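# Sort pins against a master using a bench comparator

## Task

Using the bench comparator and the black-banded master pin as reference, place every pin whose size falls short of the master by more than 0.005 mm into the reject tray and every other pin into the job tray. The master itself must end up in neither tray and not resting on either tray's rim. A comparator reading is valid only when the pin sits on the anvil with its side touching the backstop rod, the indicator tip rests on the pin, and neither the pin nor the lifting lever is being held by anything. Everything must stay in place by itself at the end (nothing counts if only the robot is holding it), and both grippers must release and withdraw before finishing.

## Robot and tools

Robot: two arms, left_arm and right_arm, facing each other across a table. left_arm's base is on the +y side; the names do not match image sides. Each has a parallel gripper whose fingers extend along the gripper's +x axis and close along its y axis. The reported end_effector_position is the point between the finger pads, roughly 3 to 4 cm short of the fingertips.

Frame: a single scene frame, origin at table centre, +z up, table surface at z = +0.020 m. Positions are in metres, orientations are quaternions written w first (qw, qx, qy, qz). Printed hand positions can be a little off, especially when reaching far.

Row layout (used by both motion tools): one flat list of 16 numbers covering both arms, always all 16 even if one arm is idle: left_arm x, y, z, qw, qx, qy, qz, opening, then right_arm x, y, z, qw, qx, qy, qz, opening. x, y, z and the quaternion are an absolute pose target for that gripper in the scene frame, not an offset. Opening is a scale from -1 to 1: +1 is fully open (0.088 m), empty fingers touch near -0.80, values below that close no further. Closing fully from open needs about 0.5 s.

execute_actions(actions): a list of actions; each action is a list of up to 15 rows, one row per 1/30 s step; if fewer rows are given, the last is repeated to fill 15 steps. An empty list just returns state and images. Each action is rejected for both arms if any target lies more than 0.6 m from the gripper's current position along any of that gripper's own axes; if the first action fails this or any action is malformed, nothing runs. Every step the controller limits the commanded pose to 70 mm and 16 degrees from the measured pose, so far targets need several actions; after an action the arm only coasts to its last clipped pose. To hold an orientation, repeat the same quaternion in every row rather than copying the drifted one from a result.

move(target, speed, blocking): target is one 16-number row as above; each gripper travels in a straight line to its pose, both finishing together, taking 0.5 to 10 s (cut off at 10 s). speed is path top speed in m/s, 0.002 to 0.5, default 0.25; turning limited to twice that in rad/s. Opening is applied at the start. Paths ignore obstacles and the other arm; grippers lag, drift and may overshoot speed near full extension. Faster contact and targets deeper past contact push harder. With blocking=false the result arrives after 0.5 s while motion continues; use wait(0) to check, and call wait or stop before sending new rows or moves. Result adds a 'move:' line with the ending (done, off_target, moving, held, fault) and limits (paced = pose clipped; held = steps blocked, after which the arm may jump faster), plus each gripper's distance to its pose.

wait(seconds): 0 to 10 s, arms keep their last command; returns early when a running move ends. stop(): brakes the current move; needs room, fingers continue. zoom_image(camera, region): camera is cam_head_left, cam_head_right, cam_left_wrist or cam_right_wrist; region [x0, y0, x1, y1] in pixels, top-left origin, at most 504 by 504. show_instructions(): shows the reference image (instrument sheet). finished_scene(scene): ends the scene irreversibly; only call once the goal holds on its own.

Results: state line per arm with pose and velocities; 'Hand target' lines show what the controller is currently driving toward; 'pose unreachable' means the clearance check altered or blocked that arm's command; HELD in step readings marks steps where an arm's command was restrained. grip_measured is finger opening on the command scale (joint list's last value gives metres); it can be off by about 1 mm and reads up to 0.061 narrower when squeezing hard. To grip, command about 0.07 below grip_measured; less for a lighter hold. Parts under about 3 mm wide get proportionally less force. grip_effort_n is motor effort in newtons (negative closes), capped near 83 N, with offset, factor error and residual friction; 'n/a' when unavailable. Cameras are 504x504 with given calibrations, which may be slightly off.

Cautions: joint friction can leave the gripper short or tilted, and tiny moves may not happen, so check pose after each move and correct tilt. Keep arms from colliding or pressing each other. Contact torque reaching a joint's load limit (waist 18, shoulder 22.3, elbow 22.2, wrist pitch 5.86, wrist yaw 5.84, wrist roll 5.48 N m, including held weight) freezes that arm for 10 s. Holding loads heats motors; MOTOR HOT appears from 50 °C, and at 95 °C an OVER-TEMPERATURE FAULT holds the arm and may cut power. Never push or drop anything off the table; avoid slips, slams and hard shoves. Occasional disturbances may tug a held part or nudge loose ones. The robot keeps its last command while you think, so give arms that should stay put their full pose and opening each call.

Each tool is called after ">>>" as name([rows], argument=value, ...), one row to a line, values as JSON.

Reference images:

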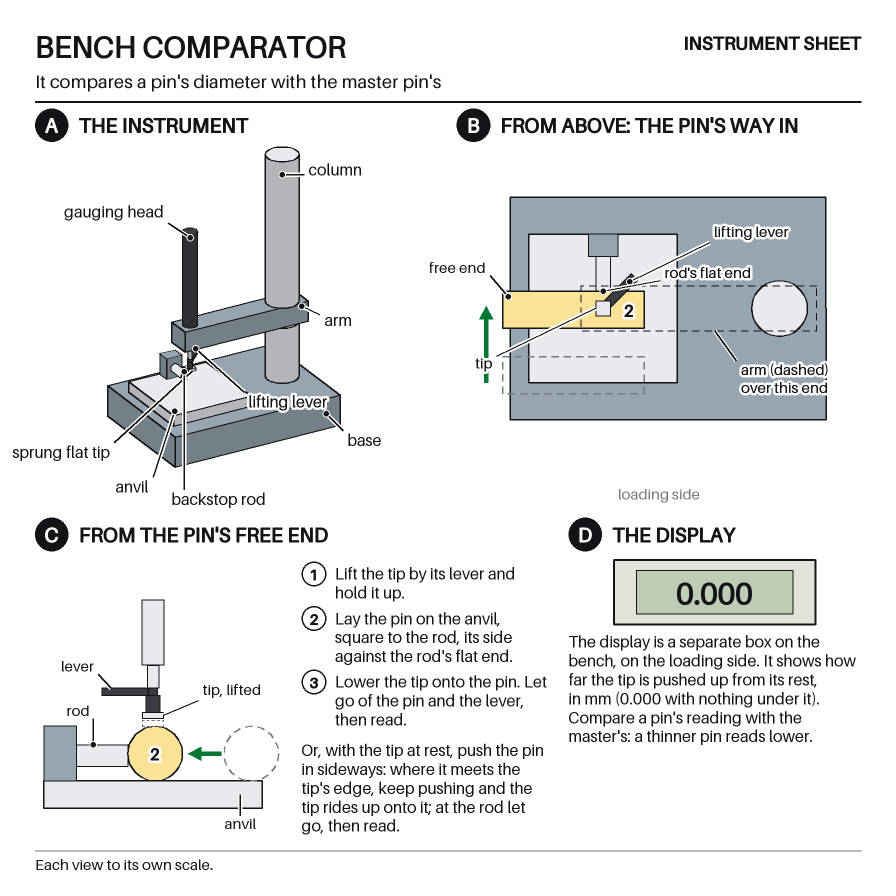

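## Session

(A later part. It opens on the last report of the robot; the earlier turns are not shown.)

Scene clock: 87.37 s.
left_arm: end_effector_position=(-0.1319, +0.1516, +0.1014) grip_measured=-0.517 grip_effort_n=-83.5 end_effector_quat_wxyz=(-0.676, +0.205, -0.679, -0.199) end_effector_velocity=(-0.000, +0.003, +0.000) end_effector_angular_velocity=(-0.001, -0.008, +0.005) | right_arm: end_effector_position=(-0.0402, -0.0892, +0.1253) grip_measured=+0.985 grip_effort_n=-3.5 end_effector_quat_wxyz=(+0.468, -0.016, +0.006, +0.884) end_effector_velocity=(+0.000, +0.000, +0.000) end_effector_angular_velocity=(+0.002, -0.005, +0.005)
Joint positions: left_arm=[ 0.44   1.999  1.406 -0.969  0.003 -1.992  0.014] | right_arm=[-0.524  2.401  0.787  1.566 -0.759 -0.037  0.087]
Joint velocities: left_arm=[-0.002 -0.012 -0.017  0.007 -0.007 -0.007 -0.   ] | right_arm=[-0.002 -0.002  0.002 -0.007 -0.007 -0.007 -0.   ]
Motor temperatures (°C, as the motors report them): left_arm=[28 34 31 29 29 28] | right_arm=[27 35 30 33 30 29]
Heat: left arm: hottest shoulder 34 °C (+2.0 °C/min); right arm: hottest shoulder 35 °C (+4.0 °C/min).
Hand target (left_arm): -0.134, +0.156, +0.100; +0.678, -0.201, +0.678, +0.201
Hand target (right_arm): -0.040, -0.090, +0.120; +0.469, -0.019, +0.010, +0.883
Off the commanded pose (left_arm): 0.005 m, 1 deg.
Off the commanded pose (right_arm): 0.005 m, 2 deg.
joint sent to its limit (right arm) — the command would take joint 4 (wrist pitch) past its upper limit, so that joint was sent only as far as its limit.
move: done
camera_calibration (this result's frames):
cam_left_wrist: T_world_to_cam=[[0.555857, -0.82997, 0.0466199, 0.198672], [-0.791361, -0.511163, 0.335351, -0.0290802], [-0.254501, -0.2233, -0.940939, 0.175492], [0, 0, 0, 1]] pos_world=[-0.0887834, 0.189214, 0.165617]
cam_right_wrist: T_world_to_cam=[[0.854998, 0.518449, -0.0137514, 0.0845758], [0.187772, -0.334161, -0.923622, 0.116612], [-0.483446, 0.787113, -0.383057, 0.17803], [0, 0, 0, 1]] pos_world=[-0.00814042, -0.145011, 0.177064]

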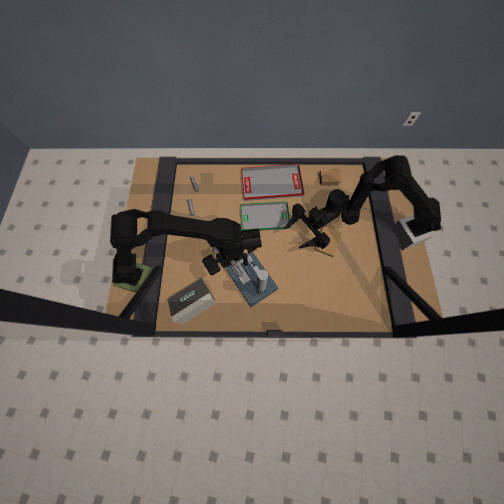

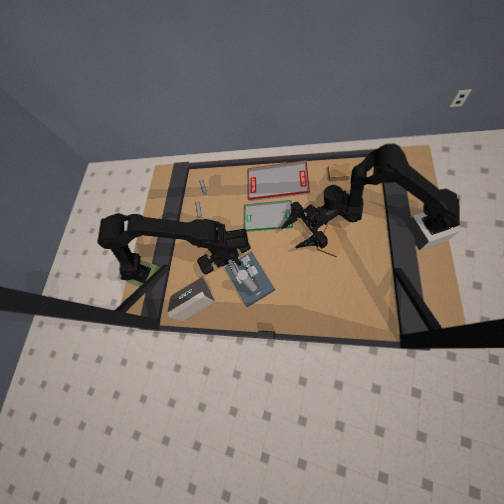

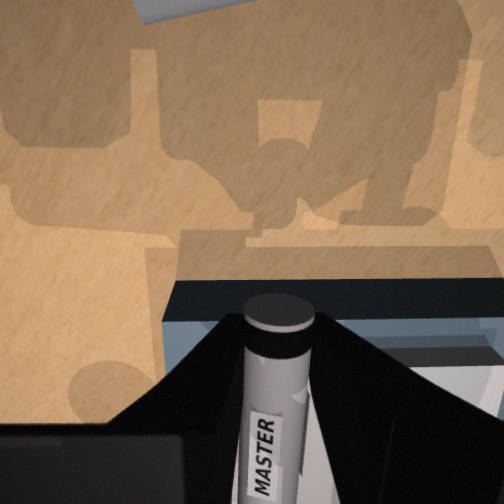

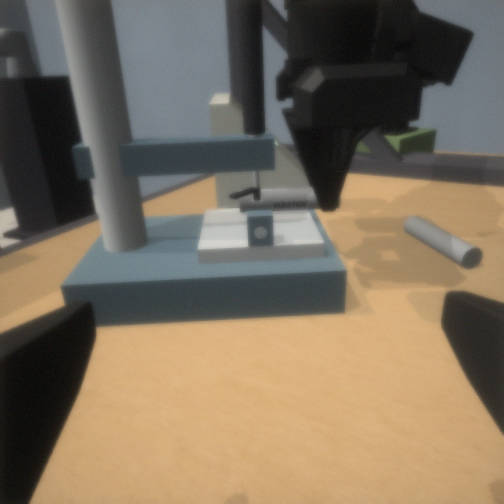

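>>> move(target=[-0.125,0.17,0.14,0.678,-0.2008,0.678,0.2008,-0.6, -0.04,-0.09,0.12,0.4726,0,0,0.8813,1], speed=0.15)

>>> move(target=[-0.09,0.30,0.11,0.678,-0.2008,0.678,0.2008,-0.6, -0.04,-0.09,0.12,0.4726,0,0,0.8813,1], speed=0.25)

>>> move(target=[-0.09,0.30,0.055,0.678,-0.2008,0.678,0.2008,-0.6, -0.04,-0.09,0.12,0.4726,0,0,0.8813,1], speed=0.06)

>>> move(target=[-0.09,0.30,0.058,0.678,-0.2008,0.678,0.2008,0.2, -0.04,-0.09,0.12,0.4726,0,0,0.8813,1], speed=0.06)

>>> move(target=[-0.09,0.30,0.13,0.678,-0.2008,0.678,0.2008,0.2, -0.04,-0.09,0.12,0.4726,0,0,0.8813,1], speed=0.15)

>>> move(target=[-0.044,0.186,0.14,0.6509,0.2763,0.6509,-0.2763,0.3, -0.04,-0.09,0.12,0.4726,0,0,0.8813,1], speed=0.3)

Scene clock: 95.27 s.
left_arm: end_effector_position=(-0.1275, +0.1729, +0.1322) grip_measured=-0.517 grip_effort_n=-83.5 end_effector_quat_wxyz=(-0.678, +0.192, -0.678, -0.209) end_effector_velocity=(-0.001, +0.005, +0.000) end_effector_angular_velocity=(+0.023, -0.003, +0.005) | right_arm: end_effector_position=(-0.0402, -0.0892, +0.1253) grip_measured=+0.985 grip_effort_n=-3.5 end_effector_quat_wxyz=(+0.468, -0.016, +0.006, +0.884) end_effector_velocity=(+0.002, -0.001, -0.005) end_effector_angular_velocity=(-0.022, -0.002, -0.010)
Joint positions: left_arm=[ 0.462  1.916  1.417 -1.095  0.003 -1.965  0.014] | right_arm=[-0.524  2.401  0.787  1.566 -0.759 -0.037  0.087]
Joint velocities: left_arm=[-0.002 -0.002 -0.002 -0.022 -0.007 -0.007 -0.   ] | right_arm=[-0.002 -0.002 -0.007 -0.022  0.007 -0.007  0.   ]
Motor temperatures (°C, as the motors report them): left_arm=[28 35 31 29 29 28] | right_arm=[27 35 29 34 30 29]
Heat: left arm: hottest shoulder 35 °C (+3.0 °C/min); right arm: hottest shoulder 35 °C (+4.1 °C/min).
Hand target (left_arm): -0.125, +0.170, +0.140; +0.678, -0.201, +0.678, +0.201
Hand target (right_arm): -0.040, -0.090, +0.120; +0.469, -0.019, +0.010, +0.883
Off the commanded pose (left_arm): 0.009 m, 1 deg.
Off the commanded pose (right_arm): 0.005 m, 2 deg.
joint sent to its limit (right arm) — the command would take joint 4 (wrist pitch) past its upper limit, so that joint was sent only as far as its limit.
move: off_target (left_arm)
camera_calibration (this result's frames):
cam_left_wrist: T_world_to_cam=[[0.55191, -0.833737, 0.0166388, 0.216588], [-0.792029, -0.517848, 0.323301, -0.0224009], [-0.260932, -0.191612, -0.94615, 0.204785], [0, 0, 0, 1]] pos_world=[-0.0838445, 0.208217, 0.197396]
cam_right_wrist: T_world_to_cam=[[0.854998, 0.518449, -0.0137514, 0.0845758], [0.187772, -0.334161, -0.923622, 0.116612], [-0.483446, 0.787113, -0.383057, 0.17803], [0, 0, 0, 1]] pos_world=[-0.00814042, -0.145011, 0.177064]

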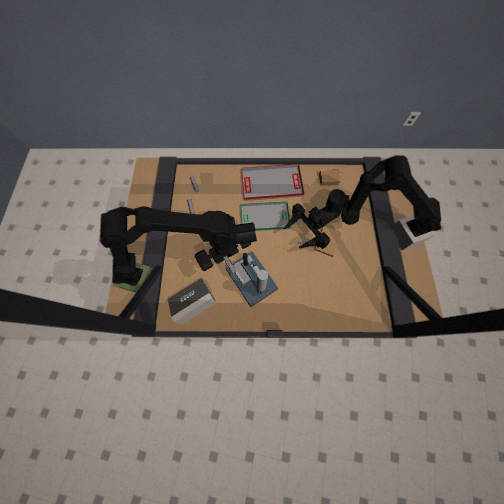

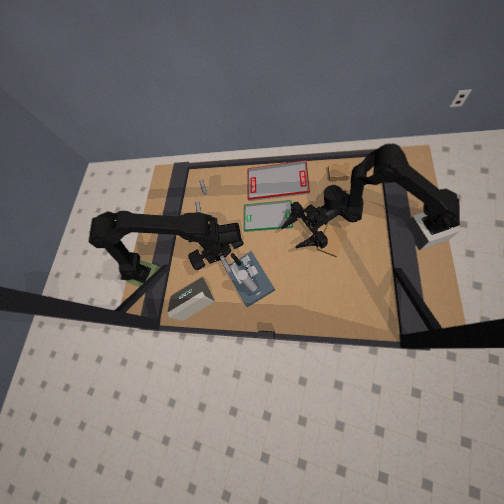

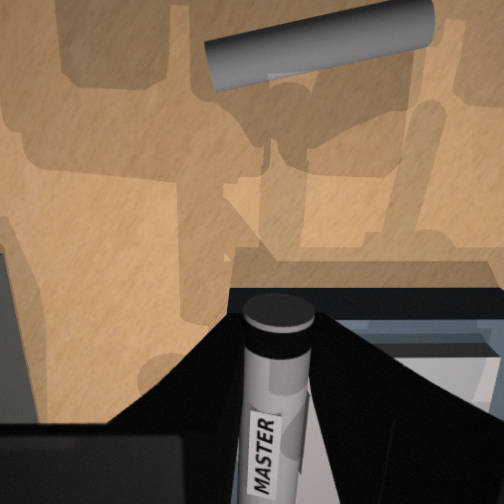

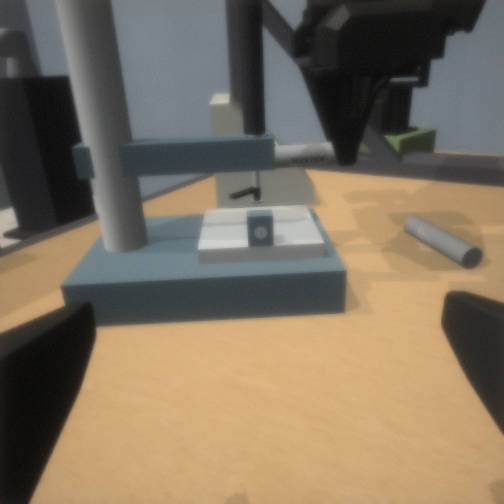

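Scene clock: 96.43 s.
left_arm: end_effector_position=(-0.0915, +0.2979, +0.1103) grip_measured=-0.517 grip_effort_n=-83.5 end_effector_quat_wxyz=(-0.677, +0.200, -0.679, -0.202) end_effector_velocity=(+0.005, -0.002, +0.002) end_effector_angular_velocity=(-0.020, -0.033, -0.005) | right_arm: end_effector_position=(-0.0402, -0.0892, +0.1253) grip_measured=+0.985 grip_effort_n=-3.5 end_effector_quat_wxyz=(+0.468, -0.016, +0.006, +0.884) end_effector_velocity=(-0.000, -0.003, -0.004) end_effector_angular_velocity=(-0.013, -0.003, +0.005)
Joint positions: left_arm=[ 0.706  1.527  0.871 -0.918  0.001 -1.721  0.014] | right_arm=[-0.524  2.401  0.787  1.566 -0.759 -0.037  0.087]
Joint velocities: left_arm=[ 0.002 -0.017 -0.007  0.022 -0.022  0.007 -0.   ] | right_arm=[-0.002  0.002 -0.007 -0.007 -0.007 -0.007 -0.   ]
Motor temperatures (°C, as the motors report them): left_arm=[28 35 31 29 29 28] | right_arm=[27 35 29 34 30 29]
Heat: left arm: hottest shoulder 35 °C (+3.0 °C/min); right arm: hottest shoulder 35 °C (+3.0 °C/min).
Hand target (left_arm): -0.092, +0.300, +0.110; +0.677, -0.201, +0.679, +0.201
Hand target (right_arm): -0.040, -0.090, +0.120; +0.469, -0.019, +0.010, +0.883
Off the commanded pose (left_arm): 0.003 m, 0 deg.
Off the commanded pose (right_arm): 0.005 m, 2 deg.
joint sent to its limit (right arm) — the command would take joint 4 (wrist pitch) past its upper limit, so that joint was sent only as far as its limit.
move: done
camera_calibration (this result's frames):
cam_left_wrist: T_world_to_cam=[[0.552098, -0.832991, 0.0362383, 0.298946], [-0.79333, -0.511445, 0.330228, 0.075144], [-0.256543, -0.211067, -0.943205, 0.223243], [0, 0, 0, 1]] pos_world=[-0.0481623, 0.334571, 0.174916]
cam_right_wrist: T_world_to_cam=[[0.854998, 0.518449, -0.0137514, 0.0845758], [0.187772, -0.334161, -0.923622, 0.116612], [-0.483446, 0.787113, -0.383057, 0.17803], [0, 0, 0, 1]] pos_world=[-0.00814042, -0.145011, 0.177064]

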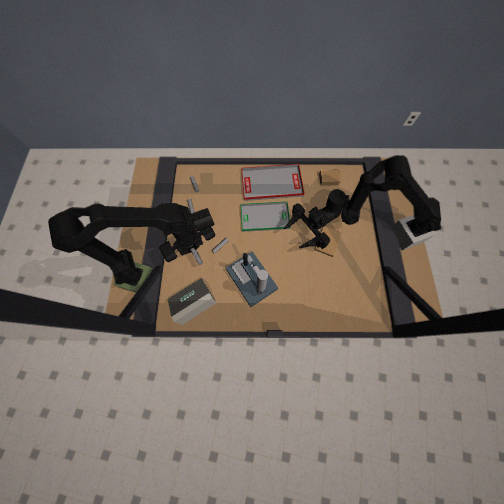

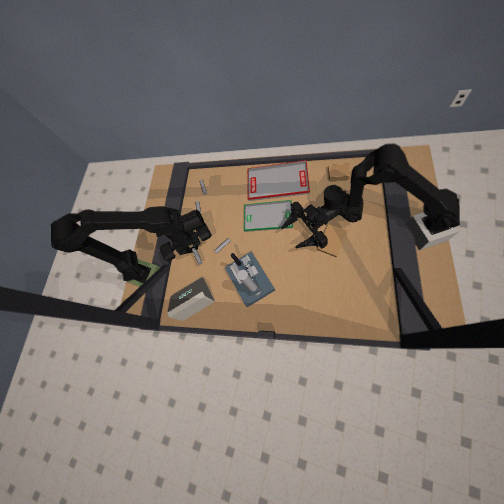

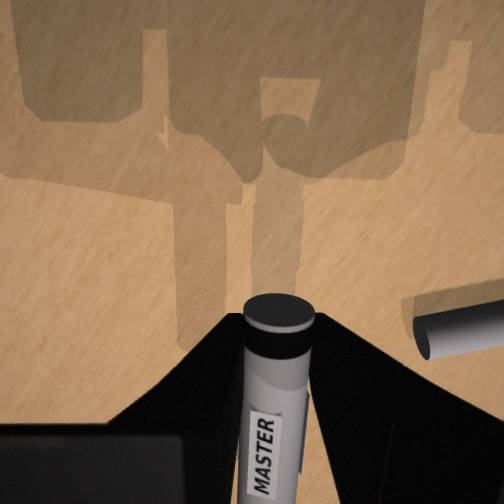

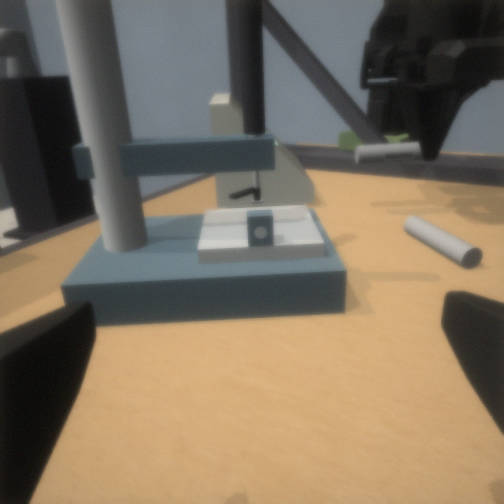

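Scene clock: 97.77 s.
left_arm: end_effector_position=(-0.0896, +0.2967, +0.0588) grip_measured=-0.517 grip_effort_n=-83.5 end_effector_quat_wxyz=(-0.678, +0.205, -0.678, -0.196) end_effector_velocity=(+0.001, -0.001, -0.002) end_effector_angular_velocity=(-0.008, -0.012, -0.010) | right_arm: end_effector_position=(-0.0402, -0.0892, +0.1253) grip_measured=+0.985 grip_effort_n=-3.5 end_effector_quat_wxyz=(+0.468, -0.016, +0.006, +0.884) end_effector_velocity=(+0.000, -0.001, -0.003) end_effector_angular_velocity=(-0.008, -0.004, +0.005)
Joint positions: left_arm=[ 0.711  1.635  0.743 -0.665  0.001 -1.716  0.014] | right_arm=[-0.524  2.401  0.787  1.566 -0.759 -0.037  0.087]
Joint velocities: left_arm=[-0.002  0.002 -0.007  0.022 -0.007  0.007 -0.   ] | right_arm=[-0.002  0.002 -0.002 -0.007 -0.007 -0.007  0.   ]
Motor temperatures (°C, as the motors report them): left_arm=[28 35 31 29 29 28] | right_arm=[27 35 29 34 30 29]
Heat: left arm: hottest shoulder 35 °C (+3.0 °C/min); right arm: hottest shoulder 35 °C (+3.0 °C/min).
Hand target (left_arm): -0.090, +0.300, +0.055; +0.678, -0.201, +0.678, +0.201
Hand target (right_arm): -0.040, -0.090, +0.120; +0.469, -0.019, +0.010, +0.883
Off the commanded pose (left_arm): 0.005 m, 1 deg.
Off the commanded pose (right_arm): 0.005 m, 2 deg.
joint sent to its limit (right arm) — the command would take joint 4 (wrist pitch) past its upper limit, so that joint was sent only as far as its limit.
move: done
camera_calibration (this result's frames):
cam_left_wrist: T_world_to_cam=[[0.551469, -0.832522, 0.0528088, 0.297613], [-0.795839, -0.506083, 0.332446, 0.0910604], [-0.250043, -0.225361, -0.941643, 0.179614], [0, 0, 0, 1]] pos_world=[-0.0467438, 0.334332, 0.123143]
cam_right_wrist: T_world_to_cam=[[0.854998, 0.518449, -0.0137514, 0.0845758], [0.187772, -0.334161, -0.923622, 0.116612], [-0.483446, 0.787113, -0.383057, 0.17803], [0, 0, 0, 1]] pos_world=[-0.00814042, -0.145011, 0.177064]

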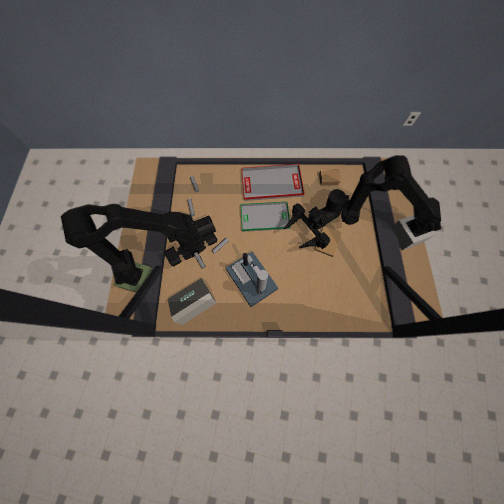

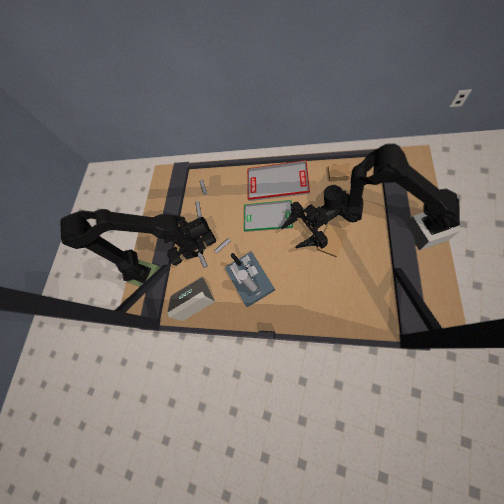

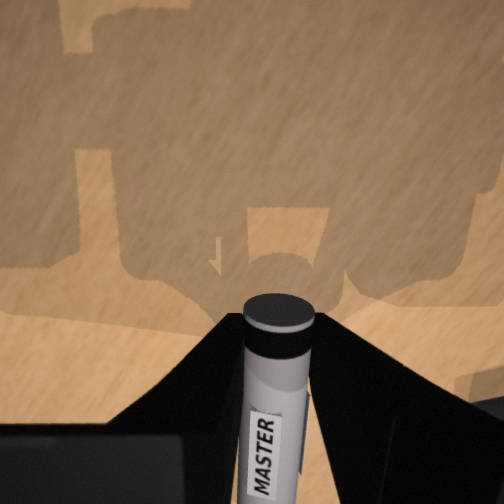

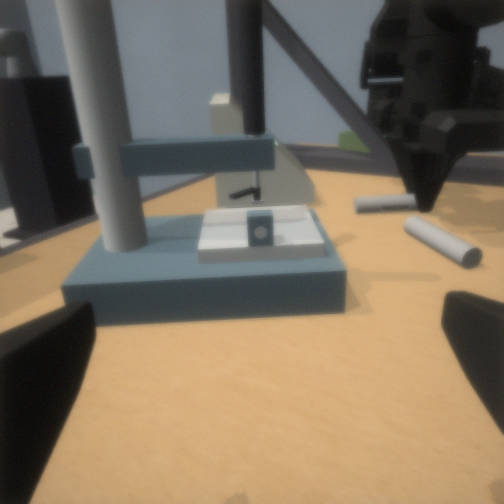

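Scene clock: 98.50 s.
left_arm: end_effector_position=(-0.0903, +0.2983, +0.0588) grip_measured=+0.195 grip_effort_n=14.2 end_effector_quat_wxyz=(-0.678, +0.202, -0.678, -0.198) end_effector_velocity=(-0.000, -0.003, +0.001) end_effector_angular_velocity=(-0.014, +0.002, +0.005) | right_arm: end_effector_position=(-0.0402, -0.0892, +0.1253) grip_measured=+0.985 grip_effort_n=-3.5 end_effector_quat_wxyz=(+0.468, -0.016, +0.006, +0.884) end_effector_velocity=(+0.000, -0.001, -0.001) end_effector_angular_velocity=(-0.011, +0.008, +0.005)
Joint positions: left_arm=[ 0.711  1.635  0.743 -0.673  0.001 -1.716  0.049] | right_arm=[-0.524  2.401  0.787  1.566 -0.759 -0.037  0.087]
Joint velocities: left_arm=[-0.002 -0.002  0.002  0.007  0.007 -0.007  0.001] | right_arm=[-0.002 -0.002 -0.002 -0.007 -0.007  0.007 -0.   ]
Motor temperatures (°C, as the motors report them): left_arm=[28 35 31 29 29 28] | right_arm=[27 35 29 34 30 29]
Heat: left arm: hottest shoulder 35 °C (+3.0 °C/min); right arm: hottest shoulder 35 °C (+3.0 °C/min).
Hand target (left_arm): -0.090, +0.300, +0.058; +0.678, -0.201, +0.678, +0.201
Hand target (right_arm): -0.040, -0.090, +0.120; +0.469, -0.019, +0.010, +0.883
Off the commanded pose (left_arm): 0.002 m, 0 deg.
Off the commanded pose (right_arm): 0.005 m, 2 deg.
joint sent to its limit (right arm) — the command would take joint 4 (wrist pitch) past its upper limit, so that joint was sent only as far as its limit.
move: done
camera_calibration (this result's frames):
cam_left_wrist: T_world_to_cam=[[0.551632, -0.832878, 0.0449034, 0.299924], [-0.794731, -0.5085, 0.331407, 0.0921725], [-0.253188, -0.218501, -0.942419, 0.17749], [0, 0, 0, 1]] pos_world=[-0.0472572, 0.335451, 0.123255]
cam_right_wrist: T_world_to_cam=[[0.854998, 0.518449, -0.0137514, 0.0845758], [0.187772, -0.334161, -0.923622, 0.116612], [-0.483446, 0.787113, -0.383057, 0.17803], [0, 0, 0, 1]] pos_world=[-0.00814042, -0.145011, 0.177064]

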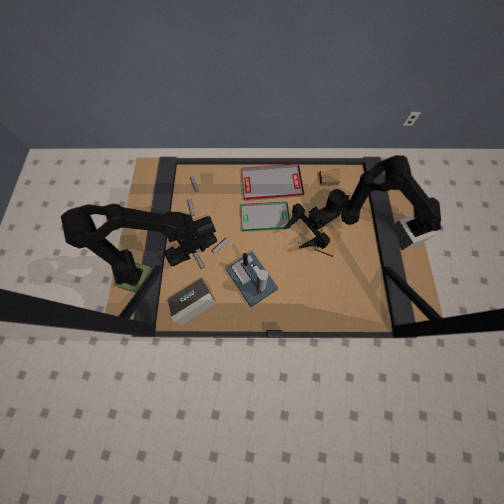

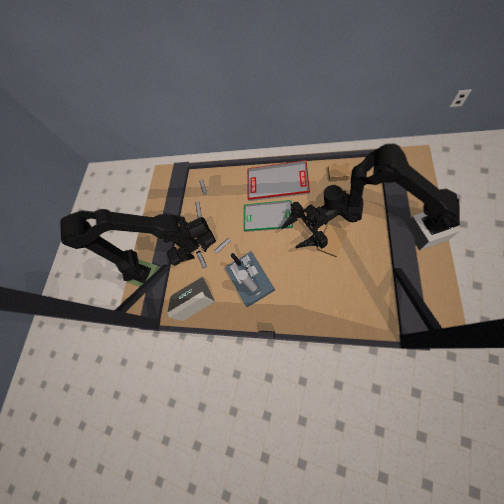

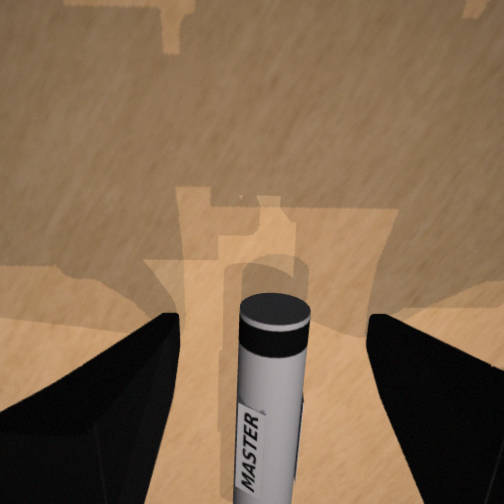

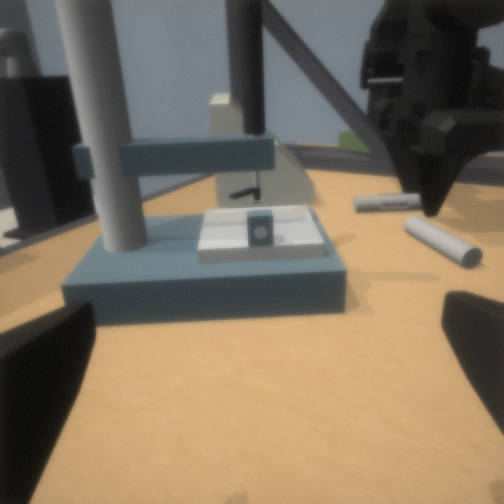

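Scene clock: 99.50 s.
left_arm: end_effector_position=(-0.0919, +0.3017, +0.1257) grip_measured=+0.197 grip_effort_n=14.2 end_effector_quat_wxyz=(-0.677, +0.196, -0.679, -0.205) end_effector_velocity=(+0.002, +0.002, +0.004) end_effector_angular_velocity=(+0.012, -0.019, +0.019) | right_arm: end_effector_position=(-0.0402, -0.0892, +0.1253) grip_measured=+0.985 grip_effort_n=-3.0 end_effector_quat_wxyz=(+0.468, -0.016, +0.006, +0.884) end_effector_velocity=(+0.002, +0.000, -0.003) end_effector_angular_velocity=(-0.009, -0.015, -0.009)
Joint positions: left_arm=[ 0.711  1.498  0.91  -0.997  0.001 -1.716  0.049] | right_arm=[-0.524  2.401  0.787  1.566 -0.759 -0.037  0.087]
Joint velocities: left_arm=[-0.002 -0.007  0.012 -0.022 -0.022 -0.022 -0.   ] | right_arm=[-0.002 -0.002 -0.002 -0.022  0.007 -0.022  0.   ]
Motor temperatures (°C, as the motors report them): left_arm=[28 35 31 29 29 28] | right_arm=[27 35 29 34 30 29]
Heat: left arm: hottest shoulder 35 °C (+3.0 °C/min); right arm: hottest shoulder 35 °C (+3.0 °C/min).
Hand target (left_arm): -0.090, +0.300, +0.130; +0.678, -0.201, +0.678, +0.201
Hand target (right_arm): -0.040, -0.090, +0.120; +0.469, -0.019, +0.010, +0.883
Off the commanded pose (left_arm): 0.005 m, 1 deg.
Off the commanded pose (right_arm): 0.005 m, 2 deg.
joint sent to its limit (right arm) — the command would take joint 4 (wrist pitch) past its upper limit, so that joint was sent only as far as its limit.
move: done
camera_calibration (this result's frames):
cam_left_wrist: T_world_to_cam=[[0.551923, -0.833511, 0.025317, 0.30328], [-0.792002, -0.514452, 0.328743, 0.0728688], [-0.260986, -0.201492, -0.94408, 0.235252], [0, 0, 0, 1]] pos_world=[-0.0482773, 0.337676, 0.190464]
cam_right_wrist: T_world_to_cam=[[0.854998, 0.518449, -0.0137514, 0.0845758], [0.187772, -0.334161, -0.923622, 0.116612], [-0.483446, 0.787113, -0.383057, 0.17803], [0, 0, 0, 1]] pos_world=[-0.00814042, -0.145011, 0.177064]

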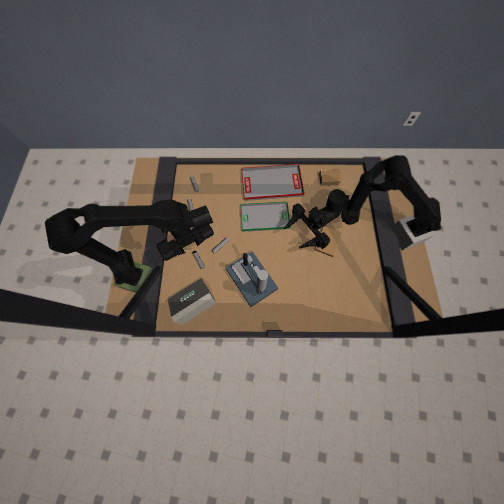

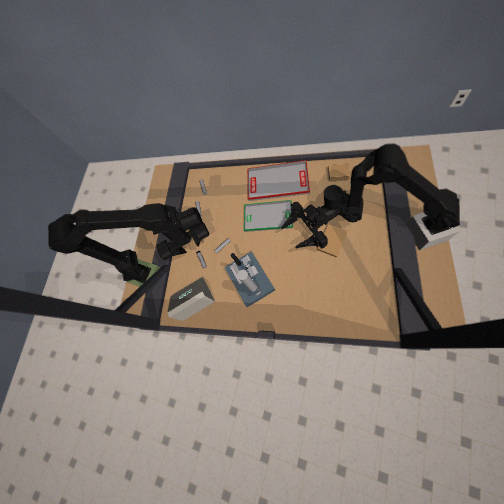

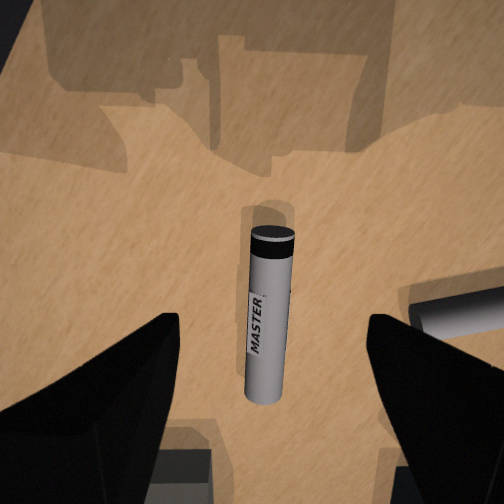

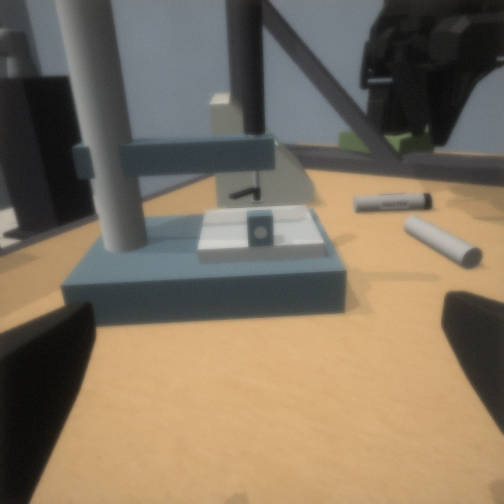

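Scene clock: 102.33 s.
left_arm: end_effector_position=(-0.0431, +0.1886, +0.1412) grip_measured=+0.297 grip_effort_n=14.2 end_effector_quat_wxyz=(+0.653, +0.272, +0.651, -0.275) end_effector_velocity=(+0.002, +0.002, +0.001) end_effector_angular_velocity=(+0.025, -0.013, -0.010) | right_arm: end_effector_position=(-0.0402, -0.0892, +0.1253) grip_measured=+0.985 grip_effort_n=-3.5 end_effector_quat_wxyz=(+0.468, -0.016, +0.006, +0.884) end_effector_velocity=(-0.002, -0.001, +0.000) end_effector_angular_velocity=(+0.002, -0.005, +0.020)
Joint positions: left_arm=[ 0.703  1.922  1.461 -1.105  0.001 -0.353  0.054] | right_arm=[-0.524  2.401  0.787  1.566 -0.759 -0.037  0.087]
Joint velocities: left_arm=[-0.002  0.007  0.012 -0.022 -0.022  0.007 -0.   ] | right_arm=[-0.002 -0.002  0.002 -0.007 -0.022 -0.007  0.   ]
Motor temperatures (°C, as the motors report them): left_arm=[28 35 31 29 29 28] | right_arm=[27 35 29 34 30 29]
Heat: left arm: hottest shoulder 35 °C (+3.0 °C/min); right arm: hottest shoulder 35 °C (+3.0 °C/min).
Hand target (left_arm): -0.043, +0.186, +0.139; +0.651, +0.276, +0.651, -0.276
Hand target (right_arm): -0.040, -0.090, +0.120; +0.469, -0.019, +0.010, +0.883
Off the commanded pose (left_arm): 0.003 m, 1 deg.
Off the commanded pose (right_arm): 0.005 m, 2 deg.
joint sent to its limit (right arm) — the command would take joint 4 (wrist pitch) past its upper limit, so that joint was sent only as far as its limit.
move: done
camera_calibration (this result's frames):
cam_left_wrist: T_world_to_cam=[[-0.70657, -0.706366, 0.0425013, 0.101087], [-0.658702, 0.678463, 0.325269, -0.170456], [-0.258595, 0.20183, -0.944666, 0.16399], [0, 0, 0, 1]] pos_world=[0.00155249, 0.153955, 0.206064]
cam_right_wrist: T_world_to_cam=[[0.854998, 0.518449, -0.0137514, 0.0845758], [0.187772, -0.334161, -0.923622, 0.116612], [-0.483446, 0.787113, -0.383057, 0.17803], [0, 0, 0, 1]] pos_world=[-0.00814042, -0.145011, 0.177064]

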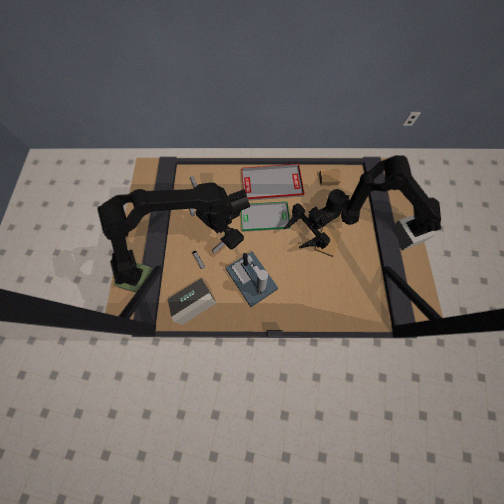

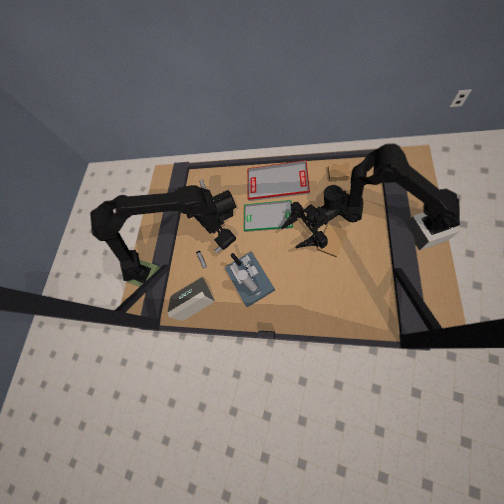

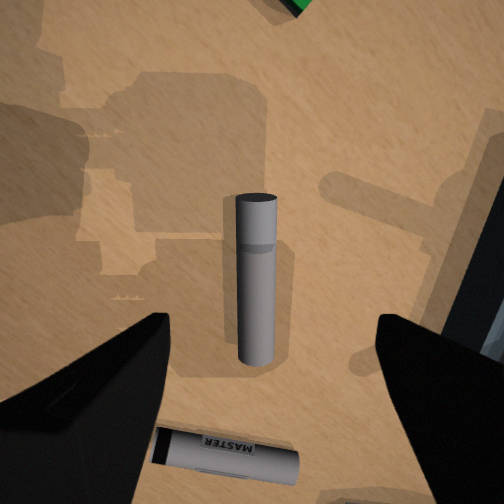

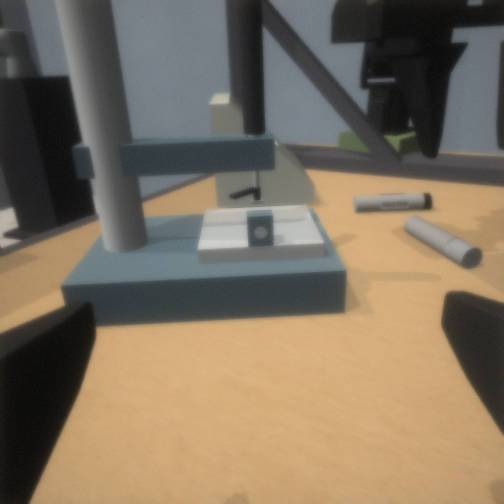

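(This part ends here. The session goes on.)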